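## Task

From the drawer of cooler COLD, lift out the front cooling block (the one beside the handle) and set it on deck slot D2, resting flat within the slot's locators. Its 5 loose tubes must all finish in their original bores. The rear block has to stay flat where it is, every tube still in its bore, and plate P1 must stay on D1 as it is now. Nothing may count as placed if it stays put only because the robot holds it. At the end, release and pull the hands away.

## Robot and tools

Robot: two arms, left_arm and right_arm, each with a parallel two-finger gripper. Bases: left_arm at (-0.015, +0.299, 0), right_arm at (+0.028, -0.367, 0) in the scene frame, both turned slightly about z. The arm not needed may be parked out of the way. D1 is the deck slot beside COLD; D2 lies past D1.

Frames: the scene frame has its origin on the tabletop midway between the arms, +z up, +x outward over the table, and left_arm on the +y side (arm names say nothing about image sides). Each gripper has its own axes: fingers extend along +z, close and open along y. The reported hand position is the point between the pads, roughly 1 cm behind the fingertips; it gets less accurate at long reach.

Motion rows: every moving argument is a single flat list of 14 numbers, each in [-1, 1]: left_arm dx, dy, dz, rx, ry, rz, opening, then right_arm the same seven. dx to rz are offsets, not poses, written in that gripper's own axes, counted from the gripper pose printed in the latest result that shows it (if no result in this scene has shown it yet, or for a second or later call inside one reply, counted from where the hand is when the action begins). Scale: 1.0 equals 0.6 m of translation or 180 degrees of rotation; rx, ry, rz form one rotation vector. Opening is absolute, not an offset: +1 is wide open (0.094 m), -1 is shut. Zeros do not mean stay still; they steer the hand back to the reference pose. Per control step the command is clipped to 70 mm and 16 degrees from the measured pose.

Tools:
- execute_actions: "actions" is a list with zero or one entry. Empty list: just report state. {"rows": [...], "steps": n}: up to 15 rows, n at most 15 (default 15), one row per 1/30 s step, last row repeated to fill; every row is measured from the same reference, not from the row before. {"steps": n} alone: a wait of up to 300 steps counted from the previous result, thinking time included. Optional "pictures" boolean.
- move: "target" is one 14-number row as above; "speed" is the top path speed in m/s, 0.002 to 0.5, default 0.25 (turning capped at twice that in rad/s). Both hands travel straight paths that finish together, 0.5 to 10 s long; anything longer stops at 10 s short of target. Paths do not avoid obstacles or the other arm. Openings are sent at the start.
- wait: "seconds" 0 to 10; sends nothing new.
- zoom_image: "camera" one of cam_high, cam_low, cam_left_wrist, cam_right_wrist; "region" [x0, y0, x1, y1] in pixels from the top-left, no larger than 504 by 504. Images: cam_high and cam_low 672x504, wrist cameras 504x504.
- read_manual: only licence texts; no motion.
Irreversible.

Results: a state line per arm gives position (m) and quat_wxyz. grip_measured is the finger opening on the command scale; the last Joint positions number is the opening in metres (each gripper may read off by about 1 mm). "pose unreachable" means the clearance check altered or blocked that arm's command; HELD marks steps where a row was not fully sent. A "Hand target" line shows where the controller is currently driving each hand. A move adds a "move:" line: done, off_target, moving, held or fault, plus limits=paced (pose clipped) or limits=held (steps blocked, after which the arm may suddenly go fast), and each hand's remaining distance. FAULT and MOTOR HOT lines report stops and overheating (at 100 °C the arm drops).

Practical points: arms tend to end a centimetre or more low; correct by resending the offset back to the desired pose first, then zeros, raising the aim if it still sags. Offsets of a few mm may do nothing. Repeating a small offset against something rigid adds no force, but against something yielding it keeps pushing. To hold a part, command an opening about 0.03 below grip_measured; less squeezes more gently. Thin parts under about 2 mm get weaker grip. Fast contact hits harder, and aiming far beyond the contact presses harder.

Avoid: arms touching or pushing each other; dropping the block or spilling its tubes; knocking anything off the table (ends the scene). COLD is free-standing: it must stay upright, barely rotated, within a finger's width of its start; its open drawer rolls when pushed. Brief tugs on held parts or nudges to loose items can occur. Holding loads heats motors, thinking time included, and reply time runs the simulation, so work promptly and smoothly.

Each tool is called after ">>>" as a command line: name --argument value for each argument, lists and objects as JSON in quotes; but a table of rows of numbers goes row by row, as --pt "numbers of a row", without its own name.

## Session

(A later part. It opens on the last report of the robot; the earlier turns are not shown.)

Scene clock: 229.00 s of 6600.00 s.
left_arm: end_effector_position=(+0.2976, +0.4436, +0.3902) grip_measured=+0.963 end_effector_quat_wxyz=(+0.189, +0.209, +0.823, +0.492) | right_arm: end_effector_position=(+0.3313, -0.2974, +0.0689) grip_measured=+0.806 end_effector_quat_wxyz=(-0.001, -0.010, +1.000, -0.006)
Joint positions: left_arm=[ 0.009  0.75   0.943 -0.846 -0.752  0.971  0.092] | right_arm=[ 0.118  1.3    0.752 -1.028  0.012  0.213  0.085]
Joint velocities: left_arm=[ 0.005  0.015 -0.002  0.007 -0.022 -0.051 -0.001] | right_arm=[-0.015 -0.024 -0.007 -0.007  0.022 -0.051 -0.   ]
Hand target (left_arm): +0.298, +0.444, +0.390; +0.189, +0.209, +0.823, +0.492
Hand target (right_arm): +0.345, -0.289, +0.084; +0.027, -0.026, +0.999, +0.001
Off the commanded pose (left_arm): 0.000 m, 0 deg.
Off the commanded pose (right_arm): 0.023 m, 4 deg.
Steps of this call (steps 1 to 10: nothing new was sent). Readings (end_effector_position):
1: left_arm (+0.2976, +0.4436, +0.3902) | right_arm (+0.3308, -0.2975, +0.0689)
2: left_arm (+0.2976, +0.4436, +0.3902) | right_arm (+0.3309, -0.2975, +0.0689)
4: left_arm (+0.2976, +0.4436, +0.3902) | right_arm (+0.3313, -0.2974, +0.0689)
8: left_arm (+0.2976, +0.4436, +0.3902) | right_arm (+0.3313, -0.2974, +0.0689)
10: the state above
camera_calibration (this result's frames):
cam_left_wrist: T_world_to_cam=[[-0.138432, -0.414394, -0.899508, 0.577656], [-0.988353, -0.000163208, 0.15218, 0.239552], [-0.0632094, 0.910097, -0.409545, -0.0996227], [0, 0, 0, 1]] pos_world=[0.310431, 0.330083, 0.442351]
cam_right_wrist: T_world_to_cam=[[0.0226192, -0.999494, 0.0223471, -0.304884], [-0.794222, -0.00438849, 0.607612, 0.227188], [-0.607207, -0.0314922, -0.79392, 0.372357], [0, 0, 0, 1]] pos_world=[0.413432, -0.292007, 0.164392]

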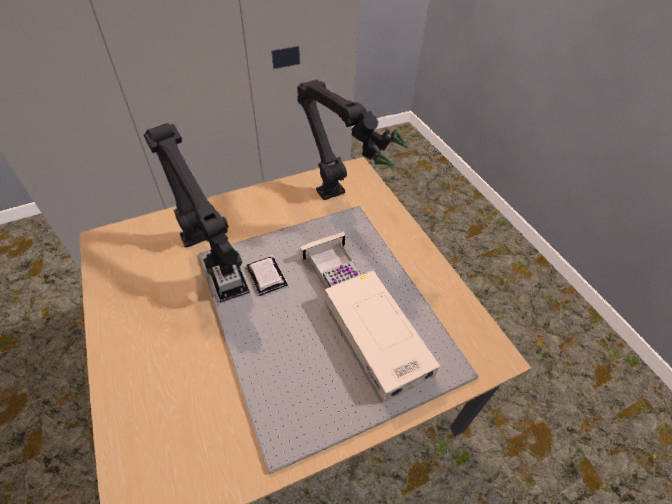

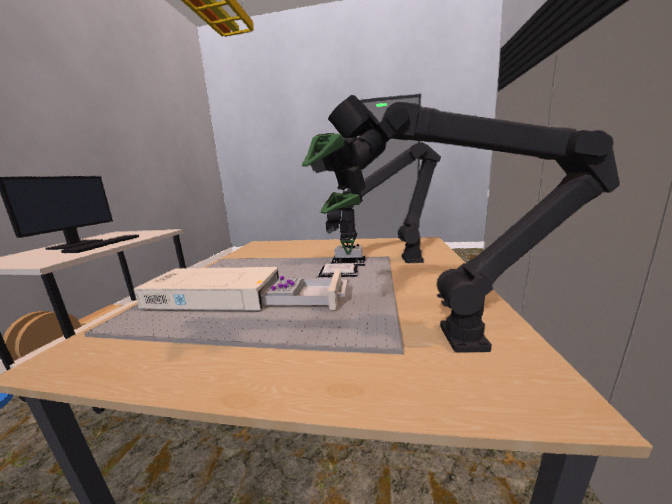

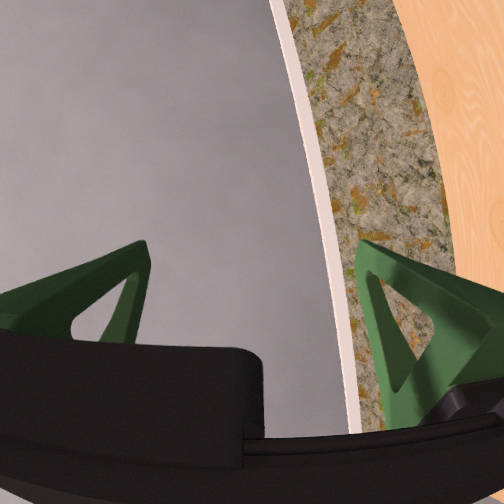

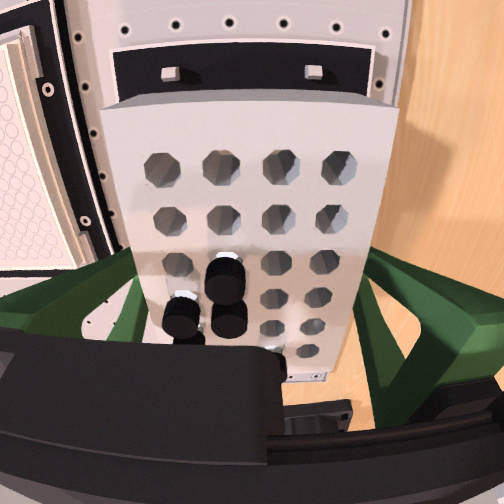

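>>> execute_actions --actions '[{"rows":[[0,0,0,0,0,0,0.96, -0.024,0.015,-0.022,-0.005,-0.018,-0.01,0.765],[0,0,0,0,0,0,0.96, -0.024,0.016,-0.019,-0.006,-0.018,-0.01,0.765],[0,0,0,0,0,0,0.96, -0.025,0.017,-0.016,-0.007,-0.018,-0.01,0.765],[0,0,0,0,0,0,0.96, -0.025,0.018,-0.013,-0.008,-0.018,-0.01,0.765],[0,0,0,0,0,0,0.96, -0.026,0.019,-0.01,-0.009,-0.018,-0.01,0.765],[0,0,0,0,0,0,0.96, -0.026,0.0195,-0.007,-0.009,-0.018,-0.01,0.765],[0,0,0,0,0,0,0.96, -0.027,0.0195,-0.004,-0.009,-0.018,-0.01,0.765],[0,0,0,0,0,0,0.96, -0.027,0.0195,-0.002,-0.009,-0.018,-0.01,0.765]],"steps":15}]' --pictures false

>>> execute_actions --actions '[{"steps":10}]'

>>> zoom_image --camera "cam_right_wrist" --region '[60, 20, 440, 160]'

>>> zoom_image --camera "cam_high" --region '[190, 245, 270, 310]'

>>> zoom_image --camera "cam_low" --region '[315, 230, 385, 280]'

Scene clock: 241.83 s of 6600.00 s.
left_arm: end_effector_position=(+0.2976, +0.4436, +0.3902) grip_measured=+0.963 end_effector_quat_wxyz=(+0.189, +0.209, +0.823, +0.492) | right_arm: end_effector_position=(+0.3335, -0.2949, +0.0556) grip_measured=+0.806 end_effector_quat_wxyz=(-0.000, -0.010, +1.000, -0.001)
Joint positions: left_arm=[ 0.009  0.75   0.943 -0.846 -0.752  0.971  0.092] | right_arm=[ 0.118  1.328  0.736 -0.98   0.001  0.213  0.085]
Joint velocities: left_arm=[-0.005 -0.005 -0.007  0.002 -0.007 -0.037  0.001] | right_arm=[-0.015 -0.015 -0.022 -0.007 -0.037  0.037  0.   ]
Hand target (left_arm): +0.298, +0.444, +0.390; +0.189, +0.209, +0.823, +0.492
Hand target (right_arm): +0.347, -0.286, +0.070; +0.027, -0.026, +0.999, +0.007
Off the commanded pose (left_arm): 0.000 m, 0 deg.
Off the commanded pose (right_arm): 0.022 m, 4 deg.
Steps of this call (steps 1 to 90: nothing new was sent; then 9.33 s passed at rest; steps 91 to 105: all 15 steps of this action). Readings (end_effector_position):
91: left_arm (+0.2976, +0.4436, +0.3902) | right_arm (+0.3315, -0.2974, +0.0689)
92: left_arm (+0.2976, +0.4436, +0.3902) | right_arm (+0.3319, -0.2972, +0.0688)
94: left_arm (+0.2976, +0.4436, +0.3902) | right_arm (+0.3330, -0.2963, +0.0679)
98: left_arm (+0.2976, +0.4436, +0.3902) | right_arm (+0.3357, -0.2944, +0.0631)
105: the state above

Scene clock: 242.17 s of 6600.00 s.
left_arm: end_effector_position=(+0.2976, +0.4436, +0.3902) grip_measured=+0.963 end_effector_quat_wxyz=(+0.189, +0.209, +0.823, +0.492) | right_arm: end_effector_position=(+0.3336, -0.2948, +0.0556) grip_measured=+0.806 end_effector_quat_wxyz=(+0.000, -0.011, +1.000, -0.001)
Joint positions: left_arm=[ 0.009  0.75   0.943 -0.846 -0.752  0.971  0.092] | right_arm=[ 0.118  1.328  0.736 -0.979  0.001  0.213  0.085]
Joint velocities: left_arm=[-0.005  0.015  0.017  0.002  0.007 -0.037 -0.001] | right_arm=[-0.005 -0.015 -0.022 -0.017  0.022  0.007 -0.   ]
Hand target (left_arm): +0.298, +0.444, +0.390; +0.189, +0.209, +0.823, +0.492
Hand target (right_arm): +0.347, -0.286, +0.070; +0.027, -0.026, +0.999, +0.007
Off the commanded pose (left_arm): 0.000 m, 0 deg.
Off the commanded pose (right_arm): 0.022 m, 4 deg.
Steps of this call (steps 1 to 10: nothing new was sent). Readings (end_effector_position):
1: left_arm (+0.2976, +0.4436, +0.3902) | right_arm (+0.3335, -0.2949, +0.0556)
2: left_arm (+0.2976, +0.4436, +0.3902) | right_arm (+0.3335, -0.2949, +0.0556)
4: left_arm (+0.2976, +0.4436, +0.3902) | right_arm (+0.3336, -0.2948, +0.0556)
8: left_arm (+0.2976, +0.4436, +0.3902) | right_arm (+0.3336, -0.2948, +0.0556)
10: the state above
camera_calibration (this result's frames):
cam_left_wrist: T_world_to_cam=[[-0.138432, -0.414394, -0.899508, 0.577656], [-0.988353, -0.000163208, 0.15218, 0.239552], [-0.0632094, 0.910097, -0.409545, -0.0996227], [0, 0, 0, 1]] pos_world=[0.310431, 0.330083, 0.442351]
cam_right_wrist: T_world_to_cam=[[0.0233186, -0.999669, 0.0108654, -0.301722], [-0.795638, -0.0119765, 0.605653, 0.235465], [-0.605323, -0.022768, -0.795654, 0.365353], [0, 0, 0, 1]] pos_world=[0.415537, -0.290484, 0.151363]

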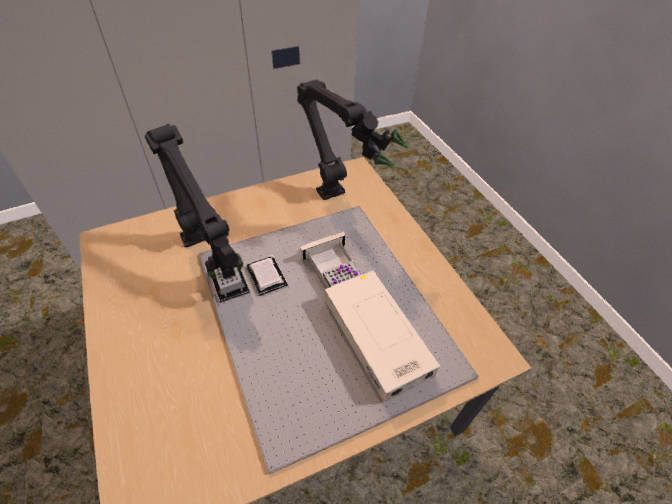

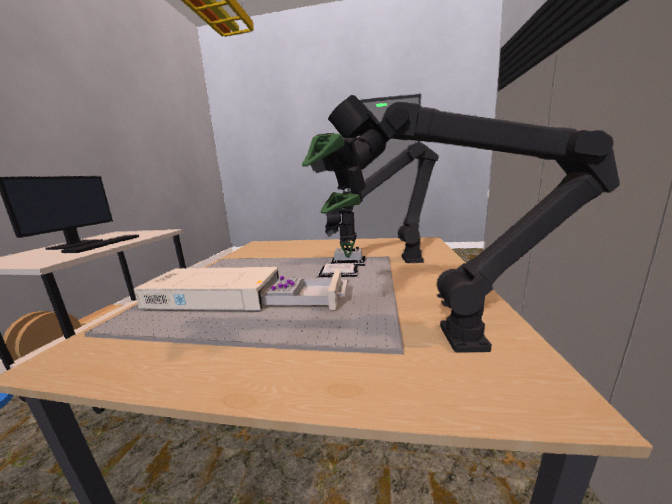

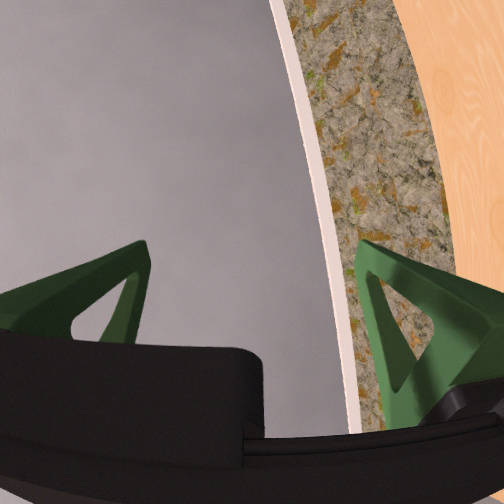

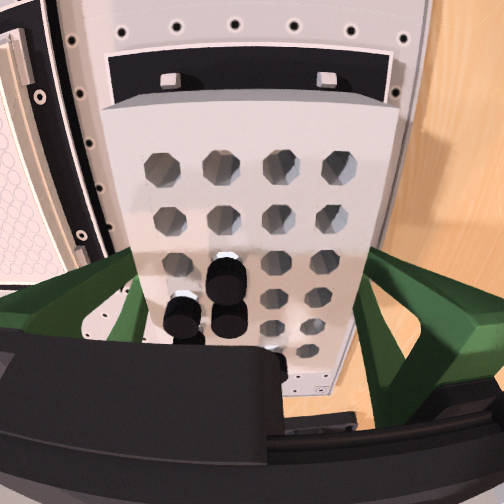

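Region (60, 20, 440, 160) of cam_right_wrist's 504x504 image, scaled by 1.326, with more detail than that image has; it fills the top 186 rows of this view, and the rest is white.

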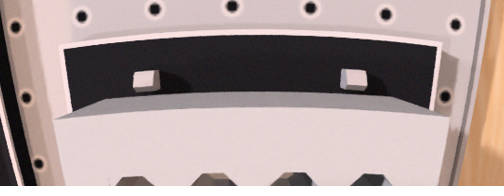

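Region (190, 245, 270, 310) of cam_high's 672x504 image, scaled by 6.300, with more detail than that image has; it fills the top 410 rows of this view, and the rest is white.

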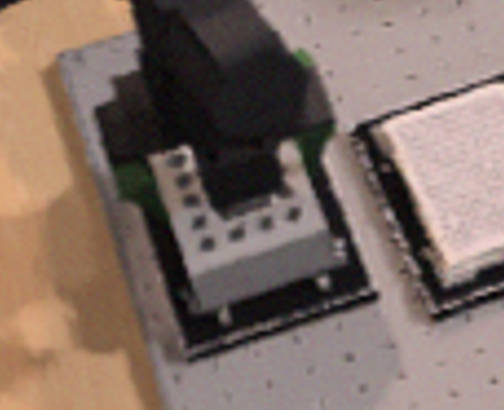

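Region (315, 230, 385, 280) of cam_low's 672x504 image, scaled by 7.200, with more detail than that image has; it fills the top 360 rows of this view, and the rest is white.

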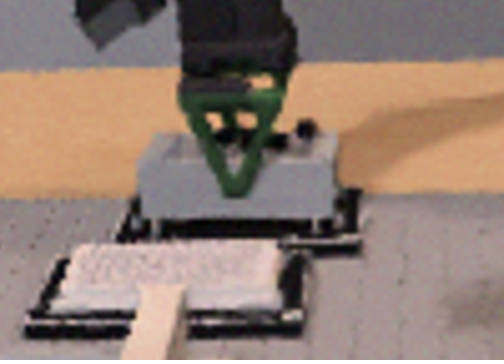

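>>> execute_actions --actions '[{"rows":[[0,0,0,0,0,0,0.96, -0.0225,0.014,-0.023,-0.005,-0.017,-0.0095,0.765],[0,0,0,0,0,0,0.96, -0.0225,0.014,-0.022,-0.005,-0.017,-0.0095,0.765],[0,0,0,0,0,0,0.96, -0.0225,0.014,-0.021,-0.005,-0.017,-0.0095,0.765],[0,0,0,0,0,0,0.96, -0.0225,0.014,-0.02,-0.005,-0.017,-0.0095,0.765],[0,0,0,0,0,0,0.96, -0.0225,0.014,-0.019,-0.005,-0.017,-0.0095,0.765],[0,0,0,0,0,0,0.96, -0.0225,0.014,-0.018,-0.005,-0.017,-0.0095,0.765],[0,0,0,0,0,0,0.96, -0.0225,0.014,-0.017,-0.005,-0.017,-0.0095,0.765],[0,0,0,0,0,0,0.96, -0.0225,0.014,-0.016,-0.005,-0.017,-0.0095,0.765],[0,0,0,0,0,0,0.96, -0.0225,0.014,-0.015,-0.005,-0.017,-0.0095,0.765],[0,0,0,0,0,0,0.96, -0.0225,0.014,-0.014,-0.005,-0.017,-0.0095,0.765],[0,0,0,0,0,0,0.96, -0.0225,0.014,-0.013,-0.005,-0.017,-0.0095,0.765],[0,0,0,0,0,0,0.96, -0.0225,0.014,-0.012,-0.005,-0.017,-0.0095,0.765],[0,0,0,0,0,0,0.96, -0.0225,0.014,-0.011,-0.005,-0.017,-0.0095,0.765],[0,0,0,0,0,0,0.96, -0.0225,0.014,-0.010,-0.005,-0.017,-0.0095,0.765],[0,0,0,0,0,0,0.96, -0.0225,0.014,-0.009,-0.005,-0.017,-0.0095,0.765]],"steps":15}]' --pictures false

>>> execute_actions --actions '[{"steps":12}]'

>>> zoom_image --camera "cam_right_wrist" --region '[60, 20, 440, 160]'

>>> zoom_image --camera "cam_low" --region '[315, 230, 385, 280]'

Scene clock: 253.13 s of 6600.00 s.
left_arm: end_effector_position=(+0.2976, +0.4436, +0.3902) grip_measured=+0.963 end_effector_quat_wxyz=(+0.189, +0.209, +0.823, +0.492) | right_arm: end_effector_position=(+0.3340, -0.2947, +0.0512) grip_measured=+0.806 end_effector_quat_wxyz=(+0.004, -0.011, +1.000, +0.000)
Joint positions: left_arm=[ 0.009  0.75   0.943 -0.846 -0.752  0.971  0.092] | right_arm=[ 0.118  1.332  0.726 -0.957  0.001  0.213  0.085]
Joint velocities: left_arm=[-0.005 -0.015 -0.007 -0.017 -0.066 -0.037 -0.   ] | right_arm=[ 0.005  0.044 -0.042  0.046  0.007 -0.066 -0.   ]
Hand target (left_arm): +0.298, +0.444, +0.390; +0.189, +0.209, +0.823, +0.492
Hand target (right_arm): +0.346, -0.287, +0.061; +0.027, -0.026, +0.999, +0.007
Off the commanded pose (left_arm): 0.000 m, 0 deg.
Off the commanded pose (right_arm): 0.018 m, 3 deg.
Steps of this call (steps 1 to 90: nothing new was sent; then 7.47 s passed at rest; steps 91 to 105: all 15 steps of this action). Readings (end_effector_position):
91: left_arm (+0.2976, +0.4436, +0.3902) | right_arm (+0.3336, -0.2948, +0.0556)
92: left_arm (+0.2976, +0.4436, +0.3902) | right_arm (+0.3336, -0.2948, +0.0556)
94: left_arm (+0.2976, +0.4436, +0.3902) | right_arm (+0.3341, -0.2947, +0.0556)
98: left_arm (+0.2976, +0.4436, +0.3902) | right_arm (+0.3352, -0.2945, +0.0550)
105: the state above

Scene clock: 253.53 s of 6600.00 s.
left_arm: end_effector_position=(+0.2976, +0.4436, +0.3902) grip_measured=+0.963 end_effector_quat_wxyz=(+0.189, +0.209, +0.823, +0.492) | right_arm: end_effector_position=(+0.3337, -0.2948, +0.0487) grip_measured=+0.806 end_effector_quat_wxyz=(+0.002, -0.011, +1.000, -0.000)
Joint positions: left_arm=[ 0.009  0.75   0.943 -0.846 -0.752  0.971  0.092] | right_arm=[ 0.118  1.338  0.724 -0.952  0.001  0.213  0.085]
Joint velocities: left_arm=[-0.015 -0.015 -0.007  0.022  0.037  0.022 -0.   ] | right_arm=[-0.005  0.005 -0.002 -0.007 -0.022 -0.022  0.001]
Hand target (left_arm): +0.298, +0.444, +0.390; +0.189, +0.209, +0.823, +0.492
Hand target (right_arm): +0.347, -0.287, +0.061; +0.027, -0.026, +0.999, +0.007
Off the commanded pose (left_arm): 0.000 m, 0 deg.
Off the commanded pose (right_arm): 0.020 m, 3 deg.
Steps of this call (steps 1 to 12: nothing new was sent). Readings (end_effector_position):
1: left_arm (+0.2976, +0.4436, +0.3902) | right_arm (+0.3340, -0.2947, +0.0505)
2: left_arm (+0.2976, +0.4436, +0.3902) | right_arm (+0.3338, -0.2948, +0.0498)
4: left_arm (+0.2976, +0.4436, +0.3902) | right_arm (+0.3336, -0.2948, +0.0489)
8: left_arm (+0.2976, +0.4436, +0.3902) | right_arm (+0.3337, -0.2948, +0.0487)
12: the state above
camera_calibration (this result's frames):
cam_left_wrist: T_world_to_cam=[[-0.138432, -0.414394, -0.899508, 0.577656], [-0.988353, -0.000163208, 0.15218, 0.239552], [-0.0632094, 0.910097, -0.409545, -0.0996227], [0, 0, 0, 1]] pos_world=[0.310431, 0.330083, 0.442351]
cam_right_wrist: T_world_to_cam=[[0.0232798, -0.999678, 0.0100671, -0.30158], [-0.79788, -0.0125112, 0.602686, 0.240476], [-0.602366, -0.0220628, -0.797915, 0.359201], [0, 0, 0, 1]] pos_world=[0.415262, -0.29055, 0.144716]

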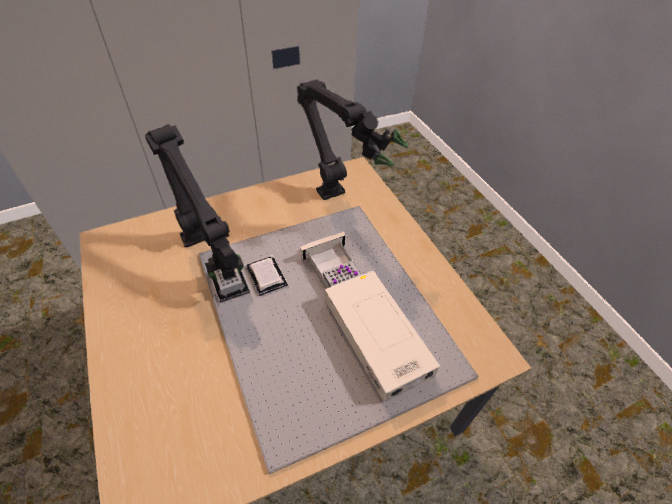

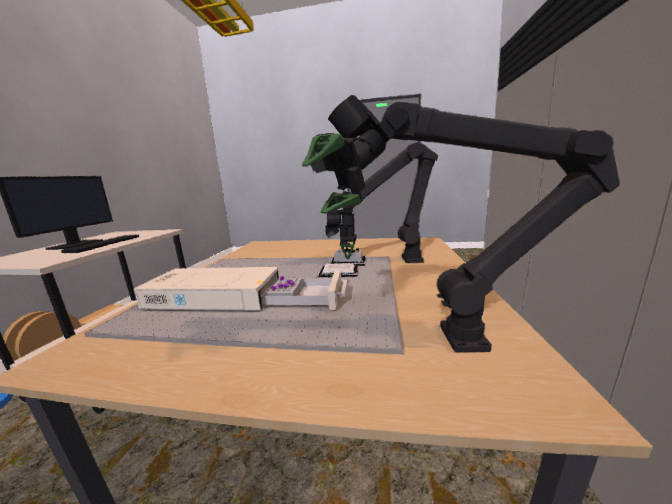

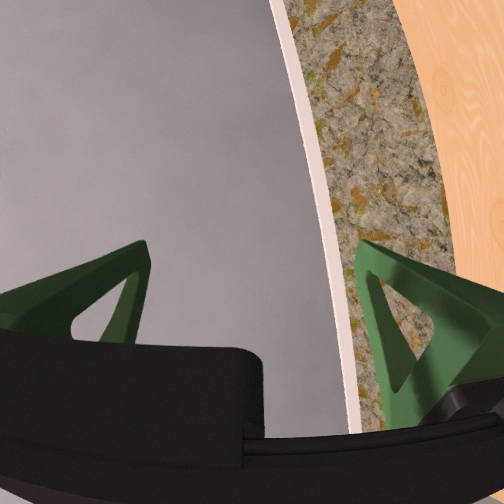

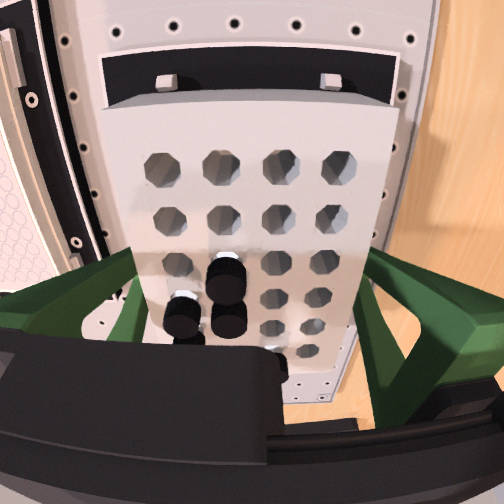

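Region (60, 20, 440, 160) of cam_right_wrist's 504x504 image, scaled by 1.326, with more detail than that image has; it fills the top 186 rows of this view, and the rest is white.

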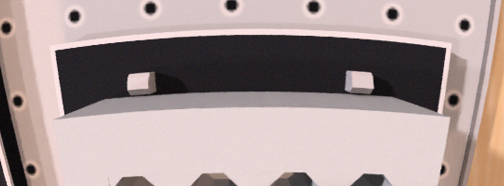

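Region (315, 230, 385, 280) of cam_low's 672x504 image, scaled by 7.200, with more detail than that image has; it fills the top 360 rows of this view, and the rest is white.

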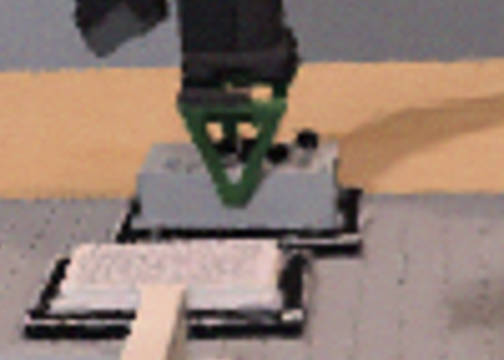

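>>> execute_actions --actions '[{"rows":[[0,0,0,0,0,0,0.96, -0.021,0.013,-0.018,-0.005,-0.0145,-0.0095,0.765],[0,0,0,0,0,0,0.96, -0.021,0.013,-0.017,-0.005,-0.0145,-0.0095,0.765],[0,0,0,0,0,0,0.96, -0.021,0.013,-0.016,-0.005,-0.0145,-0.0095,0.765],[0,0,0,0,0,0,0.96, -0.021,0.013,-0.015,-0.005,-0.0145,-0.0095,0.765],[0,0,0,0,0,0,0.96, -0.021,0.013,-0.014,-0.005,-0.0145,-0.0095,0.765],[0,0,0,0,0,0,0.96, -0.021,0.013,-0.013,-0.005,-0.0145,-0.0095,0.765],[0,0,0,0,0,0,0.96, -0.021,0.013,-0.012,-0.005,-0.0145,-0.0095,0.765],[0,0,0,0,0,0,0.96, -0.021,0.013,-0.011,-0.005,-0.0145,-0.0095,0.765],[0,0,0,0,0,0,0.96, -0.021,0.013,-0.010,-0.005,-0.0145,-0.0095,0.765],[0,0,0,0,0,0,0.96, -0.021,0.013,-0.009,-0.005,-0.0145,-0.0095,0.765],[0,0,0,0,0,0,0.96, -0.021,0.013,-0.008,-0.005,-0.0145,-0.0095,0.765],[0,0,0,0,0,0,0.96, -0.021,0.013,-0.007,-0.005,-0.0145,-0.0095,0.765],[0,0,0,0,0,0,0.96, -0.021,0.013,-0.006,-0.005,-0.0145,-0.0095,0.765],[0,0,0,0,0,0,0.96, -0.021,0.013,-0.005,-0.005,-0.0145,-0.0095,0.765],[0,0,0,0,0,0,0.96, -0.021,0.013,-0.004,-0.005,-0.0145,-0.0095,0.765]],"steps":15}]' --pictures false

>>> execute_actions --actions '[{"steps":12}]'

>>> zoom_image --camera "cam_low" --region '[315, 230, 385, 280]'

Scene clock: 261.60 s of 6600.00 s.
left_arm: end_effector_position=(+0.2976, +0.4436, +0.3902) grip_measured=+0.963 end_effector_quat_wxyz=(+0.189, +0.209, +0.823, +0.492) | right_arm: end_effector_position=(+0.3343, -0.2947, +0.0473) grip_measured=+0.806 end_effector_quat_wxyz=(+0.004, -0.012, +1.000, +0.000)
Joint positions: left_arm=[ 0.009  0.75   0.943 -0.846 -0.752  0.971  0.092] | right_arm=[ 0.118  1.34   0.721 -0.943  0.001  0.211  0.085]
Joint velocities: left_arm=[-0.005  0.005 -0.022  0.007 -0.051  0.037  0.   ] | right_arm=[-0.005 -0.005 -0.037  0.032 -0.007 -0.007 -0.001]
Hand target (left_arm): +0.298, +0.444, +0.390; +0.189, +0.209, +0.823, +0.492
Hand target (right_arm): +0.346, -0.287, +0.051; +0.025, -0.026, +0.999, +0.007
Off the commanded pose (left_arm): 0.000 m, 0 deg.
Off the commanded pose (right_arm): 0.015 m, 3 deg.
Steps of this call (steps 1 to 90: nothing new was sent; then 4.57 s passed at rest; steps 91 to 105: all 15 steps of this action). Readings (end_effector_position):
91: left_arm (+0.2976, +0.4436, +0.3902) | right_arm (+0.3337, -0.2948, +0.0487)
92: left_arm (+0.2976, +0.4436, +0.3902) | right_arm (+0.3338, -0.2948, +0.0485)
94: left_arm (+0.2976, +0.4436, +0.3902) | right_arm (+0.3340, -0.2947, +0.0482)
98: left_arm (+0.2976, +0.4436, +0.3902) | right_arm (+0.3340, -0.2947, +0.0477)
105: the state above

Scene clock: 262.00 s of 6600.00 s.
left_arm: end_effector_position=(+0.2976, +0.4436, +0.3902) grip_measured=+0.963 end_effector_quat_wxyz=(+0.189, +0.209, +0.823, +0.492) | right_arm: end_effector_position=(+0.3341, -0.2947, +0.0471) grip_measured=+0.806 end_effector_quat_wxyz=(+0.004, -0.012, +1.000, +0.000)
Joint positions: left_arm=[ 0.009  0.75   0.943 -0.846 -0.752  0.971  0.092] | right_arm=[ 0.118  1.34   0.72  -0.943  0.001  0.211  0.085]
Joint velocities: left_arm=[-0.024 -0.015 -0.012  0.007 -0.007  0.125 -0.001] | right_arm=[-0.005 -0.005 -0.012 -0.007  0.022 -0.007  0.   ]
Hand target (left_arm): +0.298, +0.444, +0.390; +0.189, +0.209, +0.823, +0.492
Hand target (right_arm): +0.346, -0.287, +0.051; +0.024, -0.026, +0.999, +0.007
Off the commanded pose (left_arm): 0.000 m, 0 deg.
Off the commanded pose (right_arm): 0.015 m, 3 deg.
Steps of this call (steps 1 to 12: nothing new was sent). Readings (end_effector_position):
1: left_arm (+0.2976, +0.4436, +0.3902) | right_arm (+0.3341, -0.2947, +0.0471)
2: left_arm (+0.2976, +0.4436, +0.3902) | right_arm (+0.3341, -0.2947, +0.0471)
4: left_arm (+0.2976, +0.4436, +0.3902) | right_arm (+0.3341, -0.2947, +0.0471)
8: left_arm (+0.2976, +0.4436, +0.3902) | right_arm (+0.3341, -0.2947, +0.0471)
12: the state above
camera_calibration (this result's frames):
cam_left_wrist: T_world_to_cam=[[-0.138432, -0.414394, -0.899508, 0.577656], [-0.988353, -0.000163208, 0.15218, 0.239552], [-0.0632094, 0.910097, -0.409545, -0.0996227], [0, 0, 0, 1]] pos_world=[0.310431, 0.330083, 0.442351]
cam_right_wrist: T_world_to_cam=[[0.0251472, -0.999641, 0.00920469, -0.302059], [-0.800308, -0.0146133, 0.599411, 0.242028], [-0.599062, -0.0224401, -0.800388, 0.357115], [0, 0, 0, 1]] pos_world=[0.415226, -0.2904, 0.143537]

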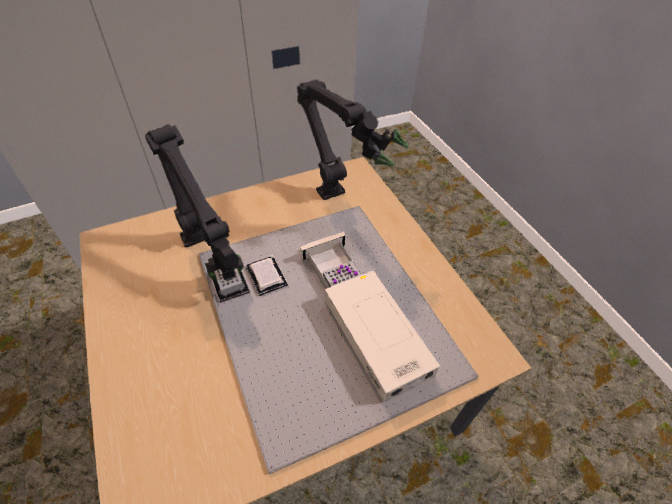

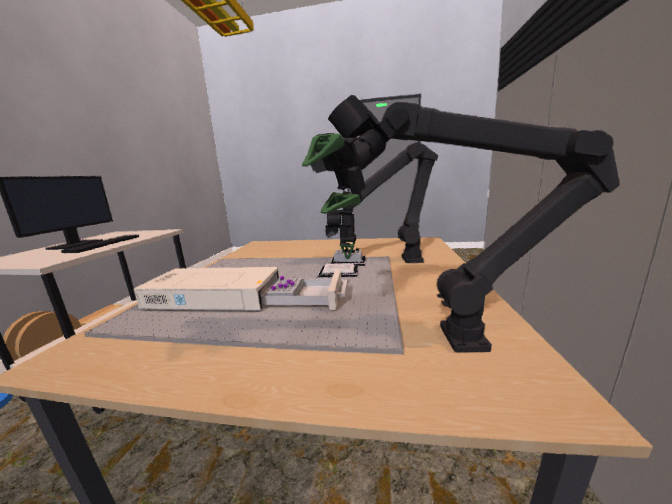

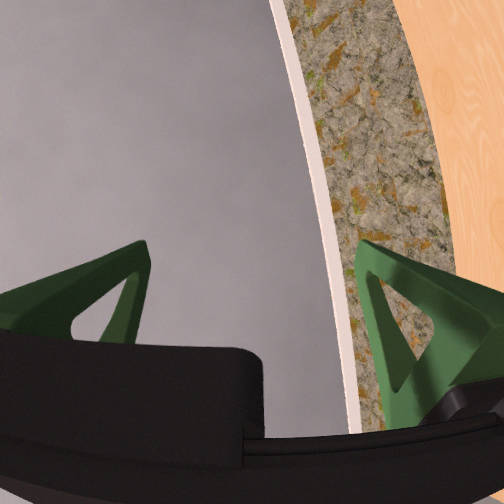

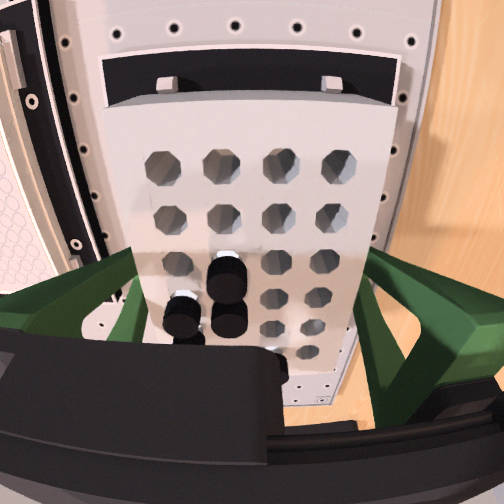

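Region (315, 230, 385, 280) of cam_low's 672x504 image, scaled by 7.200, with more detail than that image has; it fills the top 360 rows of this view, and the rest is white.

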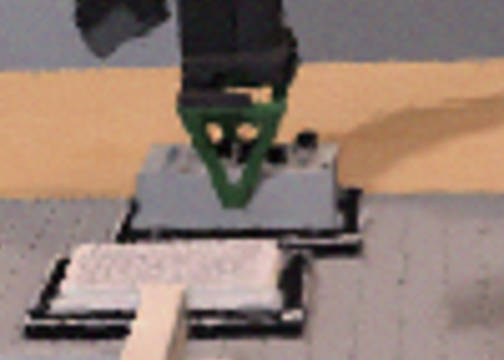

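>>> zoom_image --camera "cam_right_wrist" --region '[90, 50, 250, 130]'

>>> zoom_image --camera "cam_right_wrist" --region '[250, 50, 410, 130]'

>>> zoom_image --camera "cam_high" --region '[200, 260, 256, 306]'

>>> zoom_image --camera "cam_low" --region '[328, 245, 370, 270]'

Region (90, 50, 250, 130) of cam_right_wrist's 504x504 image, scaled by 3.150, with more detail than that image has.

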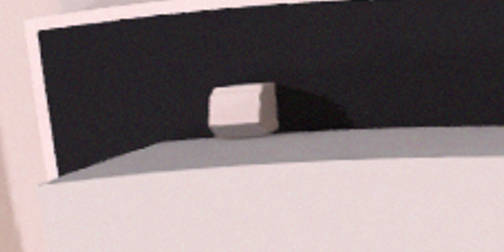

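Region (250, 50, 410, 130) of cam_right_wrist's 504x504 image, scaled by 3.150, with more detail than that image has.

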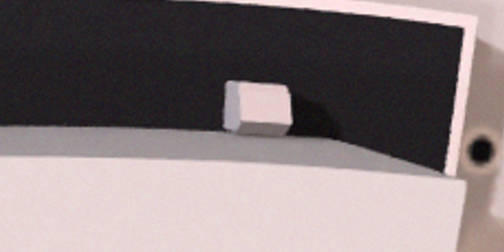

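Region (200, 260, 256, 306) of cam_high's 672x504 image, scaled by 9.000, with more detail than that image has; it fills the top 414 rows of this view, and the rest is white.

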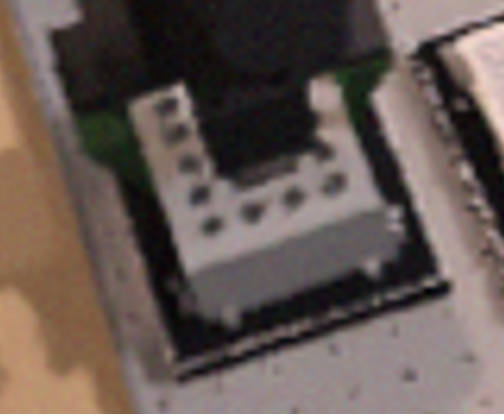

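Region (328, 245, 370, 270) of cam_low's 672x504 image, scaled by 12.000, with more detail than that image has; it fills the top 300 rows of this view, and the rest is white.

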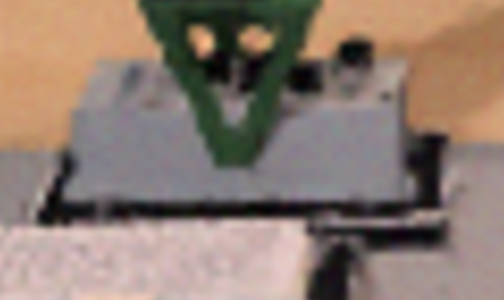

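>>> move --target '[0,0,0,0,0,0,0.96, 0,0,0.005,0,0,0,0.765]' --speed 0.01

>>> move --target '[0,0,0,0,0,0,0.96, 0,0,0,0,0,0,1]' --speed 0.01

Scene clock: 279.50 s of 6600.00 s.
left_arm: end_effector_position=(+0.2976, +0.4436, +0.3902) grip_measured=+0.963 end_effector_quat_wxyz=(+0.189, +0.209, +0.823, +0.492) | right_arm: end_effector_position=(+0.3337, -0.2948, +0.0469) grip_measured=+0.806 end_effector_quat_wxyz=(+0.004, -0.012, +1.000, +0.000)
Joint positions: left_arm=[ 0.009  0.75   0.943 -0.846 -0.752  0.971  0.092] | right_arm=[ 0.118  1.34   0.719 -0.943  0.001  0.211  0.085]
Joint velocities: left_arm=[-0.015 -0.005  0.002 -0.007  0.081 -0.022 -0.001] | right_arm=[ 0.005 -0.005  0.007  0.007 -0.051 -0.007 -0.   ]
Hand target (left_arm): +0.298, +0.444, +0.390; +0.189, +0.209, +0.823, +0.492
Hand target (right_arm): +0.334, -0.295, +0.044; +0.004, -0.012, +1.000, +0.000
Off the commanded pose (left_arm): 0.000 m, 0 deg.
Off the commanded pose (right_arm): 0.003 m, 0 deg.
After step 90, 13.80 s passed at rest.
move: done
camera_calibration (this result's frames):
cam_left_wrist: T_world_to_cam=[[-0.138432, -0.414394, -0.899508, 0.577656], [-0.988353, -0.000163208, 0.15218, 0.239552], [-0.0632094, 0.910097, -0.409545, -0.0996227], [0, 0, 0, 1]] pos_world=[0.310431, 0.330083, 0.442351]
cam_right_wrist: T_world_to_cam=[[0.0251541, -0.99964, 0.00936297, -0.30214], [-0.799863, -0.0145072, 0.600008, 0.241747], [-0.599656, -0.0225817, -0.79994, 0.356849], [0, 0, 0, 1]] pos_world=[0.414951, -0.290465, 0.143237]

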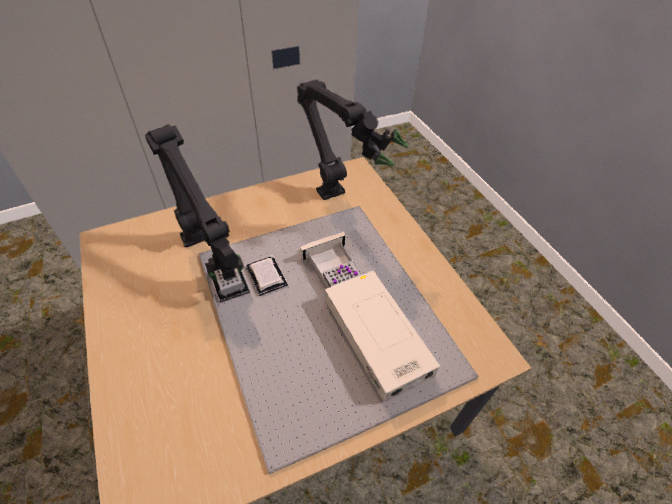

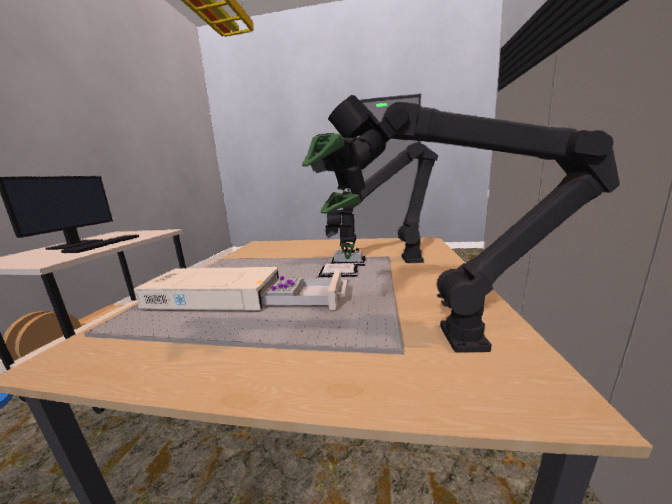

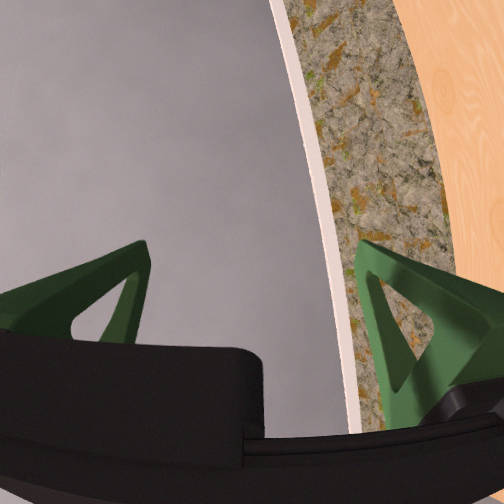

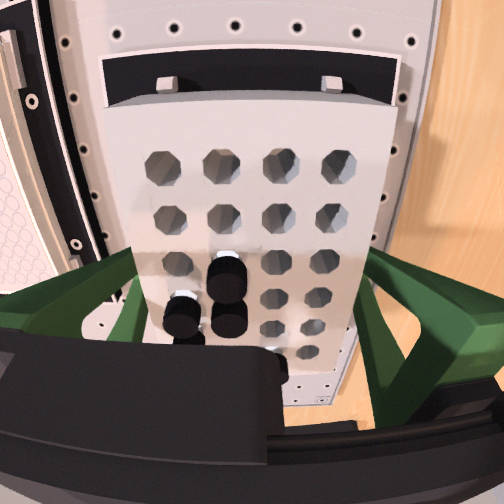

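Scene clock: 280.00 s of 6600.00 s.
left_arm: end_effector_position=(+0.2976, +0.4436, +0.3902) grip_measured=+0.963 end_effector_quat_wxyz=(+0.189, +0.209, +0.823, +0.492) | right_arm: end_effector_position=(+0.3337, -0.2948, +0.0469) grip_measured=+1.000 end_effector_quat_wxyz=(+0.004, -0.012, +1.000, +0.000)
Joint positions: left_arm=[ 0.009  0.75   0.943 -0.846 -0.752  0.971  0.092] | right_arm=[ 0.118  1.34   0.719 -0.943  0.001  0.211  0.094]
Joint velocities: left_arm=[-0.015 -0.005  0.017 -0.007  0.022 -0.022 -0.   ] | right_arm=[ 0.005  0.005  0.002 -0.002  0.051  0.022  0.   ]
Hand target (left_arm): +0.298, +0.444, +0.390; +0.189, +0.209, +0.823, +0.492
Hand target (right_arm): +0.334, -0.295, +0.047; +0.004, -0.012, +1.000, +0.000
Off the commanded pose (left_arm): 0.000 m, 0 deg.
Off the commanded pose (right_arm): 0.000 m, 0 deg.
move: done
camera_calibration (this result's frames):
cam_left_wrist: T_world_to_cam=[[-0.138432, -0.414394, -0.899508, 0.577656], [-0.988353, -0.000163208, 0.15218, 0.239552], [-0.0632094, 0.910097, -0.409545, -0.0996227], [0, 0, 0, 1]] pos_world=[0.310431, 0.330083, 0.442351]
cam_right_wrist: T_world_to_cam=[[0.0251541, -0.99964, 0.00936297, -0.30214], [-0.799863, -0.0145072, 0.600008, 0.241747], [-0.599656, -0.0225817, -0.79994, 0.356849], [0, 0, 0, 1]] pos_world=[0.414951, -0.290465, 0.143237]

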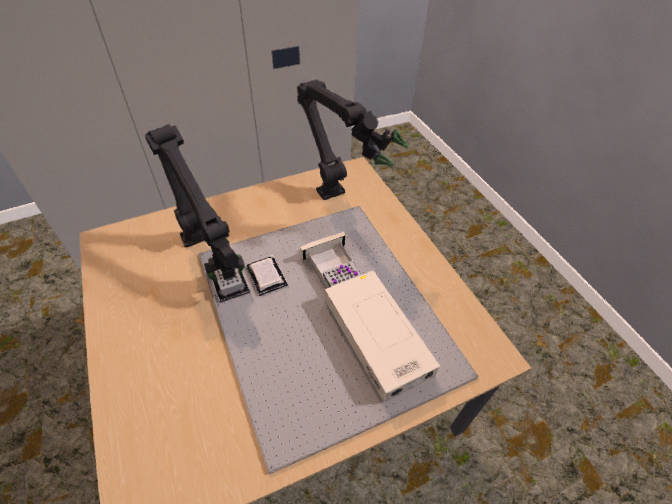

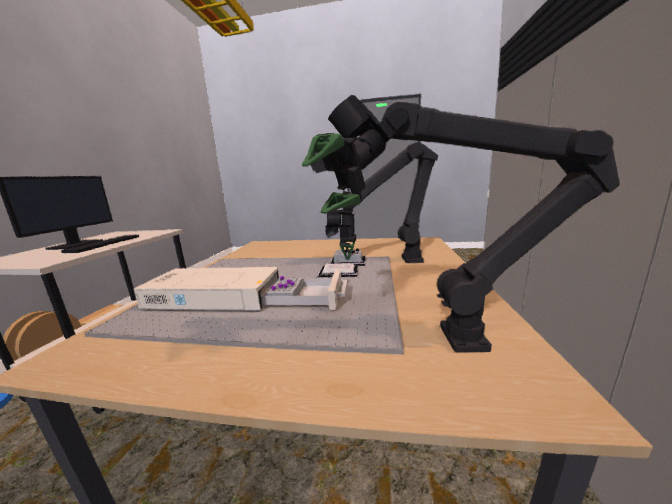

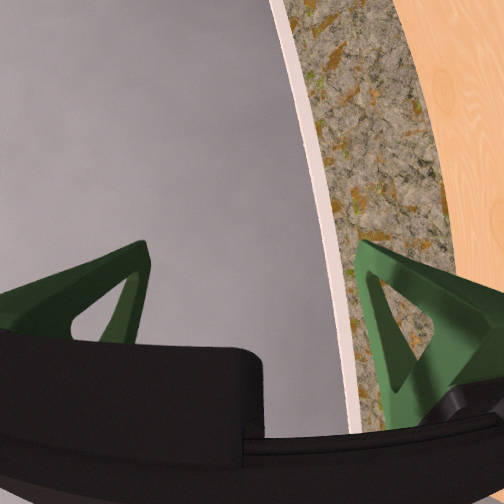

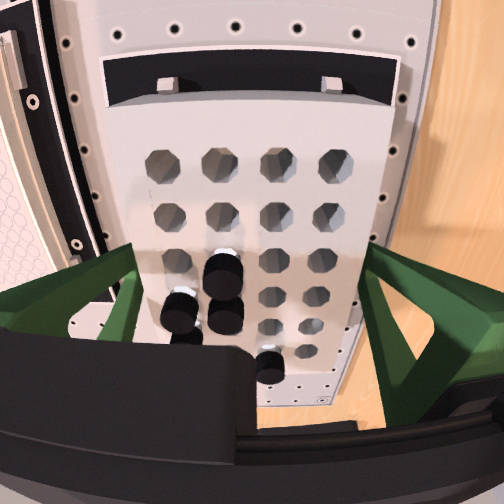

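It settled a bit. Lift away and inspect.

>>> move --target '[0,0,0,0,0,0,0.96, -0.02,0.005,-0.33,0,-0.02,0,1]' --speed 0.12

>>> zoom_image --camera "cam_right_wrist" --region '[140, 20, 380, 260]'

>>> zoom_image --camera "cam_low" --region '[328, 245, 370, 270]'

>>> zoom_image --camera "cam_high" --region '[200, 255, 256, 306]'

Scene clock: 286.77 s of 6600.00 s.
left_arm: end_effector_position=(+0.2976, +0.4436, +0.3902) grip_measured=+0.963 end_effector_quat_wxyz=(+0.189, +0.209, +0.823, +0.492) | right_arm: end_effector_position=(+0.3326, -0.2970, +0.2277) grip_measured=+1.000 end_effector_quat_wxyz=(+0.019, -0.011, +1.000, -0.002)
Joint positions: left_arm=[ 0.009  0.75   0.943 -0.846 -0.752  0.971  0.092] | right_arm=[ 0.118  1.132  1.057 -1.459  0.012  0.211  0.094]
Joint velocities: left_arm=[-0.015 -0.005  0.012 -0.012 -0.037  0.007  0.001] | right_arm=[-0.005  0.005  0.002  0.012 -0.037 -0.007  0.   ]
Hand target (left_arm): +0.298, +0.444, +0.390; +0.189, +0.209, +0.823, +0.492
Hand target (right_arm): +0.341, -0.292, +0.244; +0.035, -0.012, +0.999, +0.000
Off the commanded pose (left_arm): 0.000 m, 0 deg.
Off the commanded pose (right_arm): 0.021 m, 2 deg.
After step 90, 1.70 s passed at rest.
move: off_target (right_arm)
camera_calibration (this result's frames):
cam_left_wrist: T_world_to_cam=[[-0.138432, -0.414394, -0.899508, 0.577656], [-0.988353, -0.000163208, 0.15218, 0.239552], [-0.0632094, 0.910097, -0.409545, -0.0996227], [0, 0, 0, 1]] pos_world=[0.310431, 0.330083, 0.442351]
cam_right_wrist: T_world_to_cam=[[0.0245748, -0.999601, 0.0139446, -0.306803], [-0.817468, -0.0120639, 0.575848, 0.144407], [-0.57545, -0.0255506, -0.817438, 0.495778], [0, 0, 0, 1]] pos_world=[0.410883, -0.292271, 0.326389]

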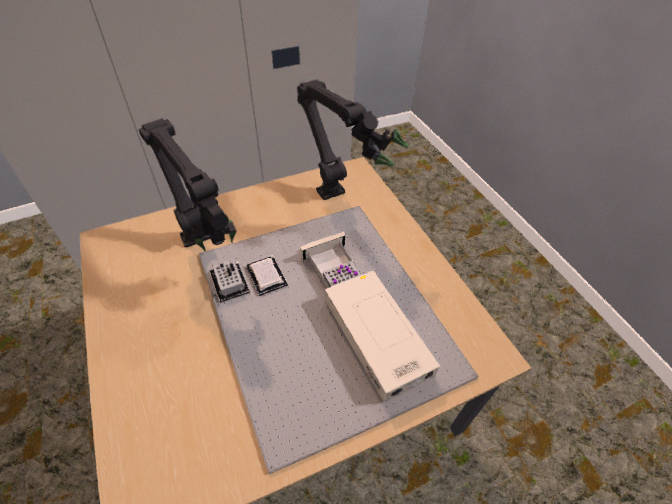

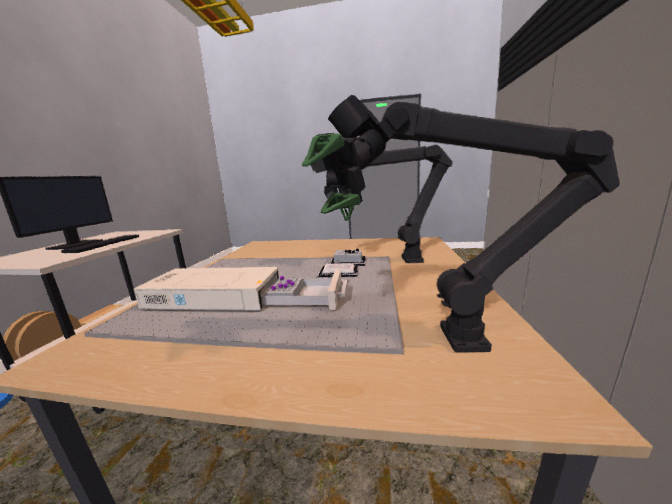

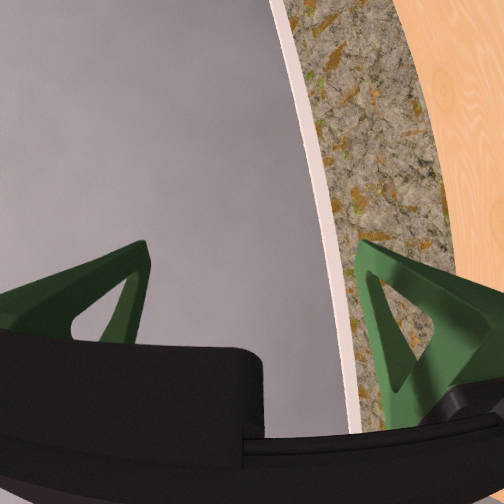

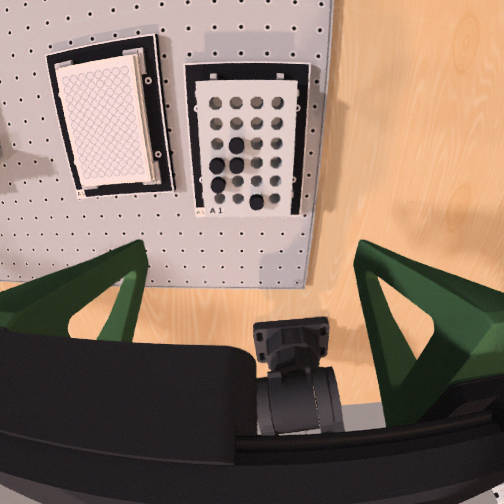

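Region (140, 20, 380, 260) of cam_right_wrist's 504x504 image, scaled by 2.100, with more detail than that image has.

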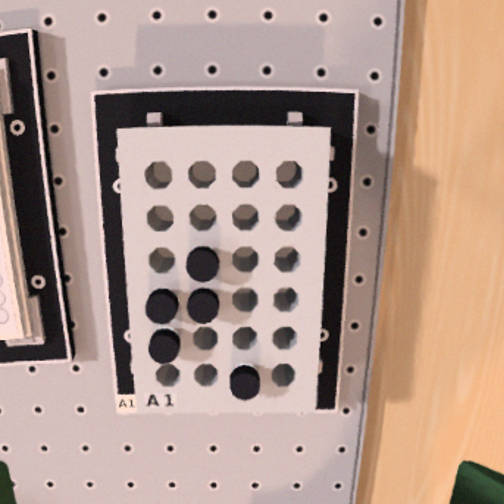

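Region (328, 245, 370, 270) of cam_low's 672x504 image, scaled by 12.000, with more detail than that image has; it fills the top 300 rows of this view, and the rest is white.

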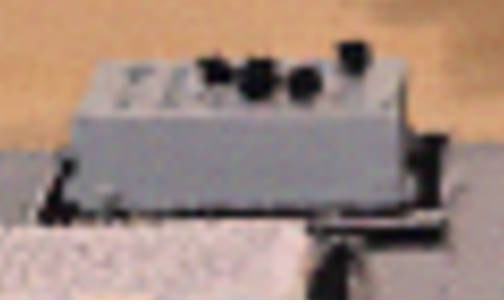

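Region (200, 255, 256, 306) of cam_high's 672x504 image, scaled by 9.000, with more detail than that image has; it fills the top 459 rows of this view, and the rest is white.

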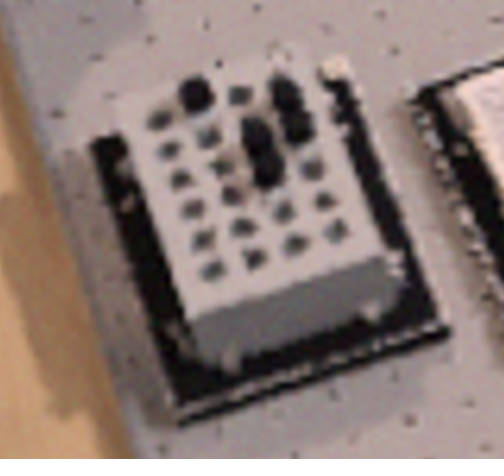

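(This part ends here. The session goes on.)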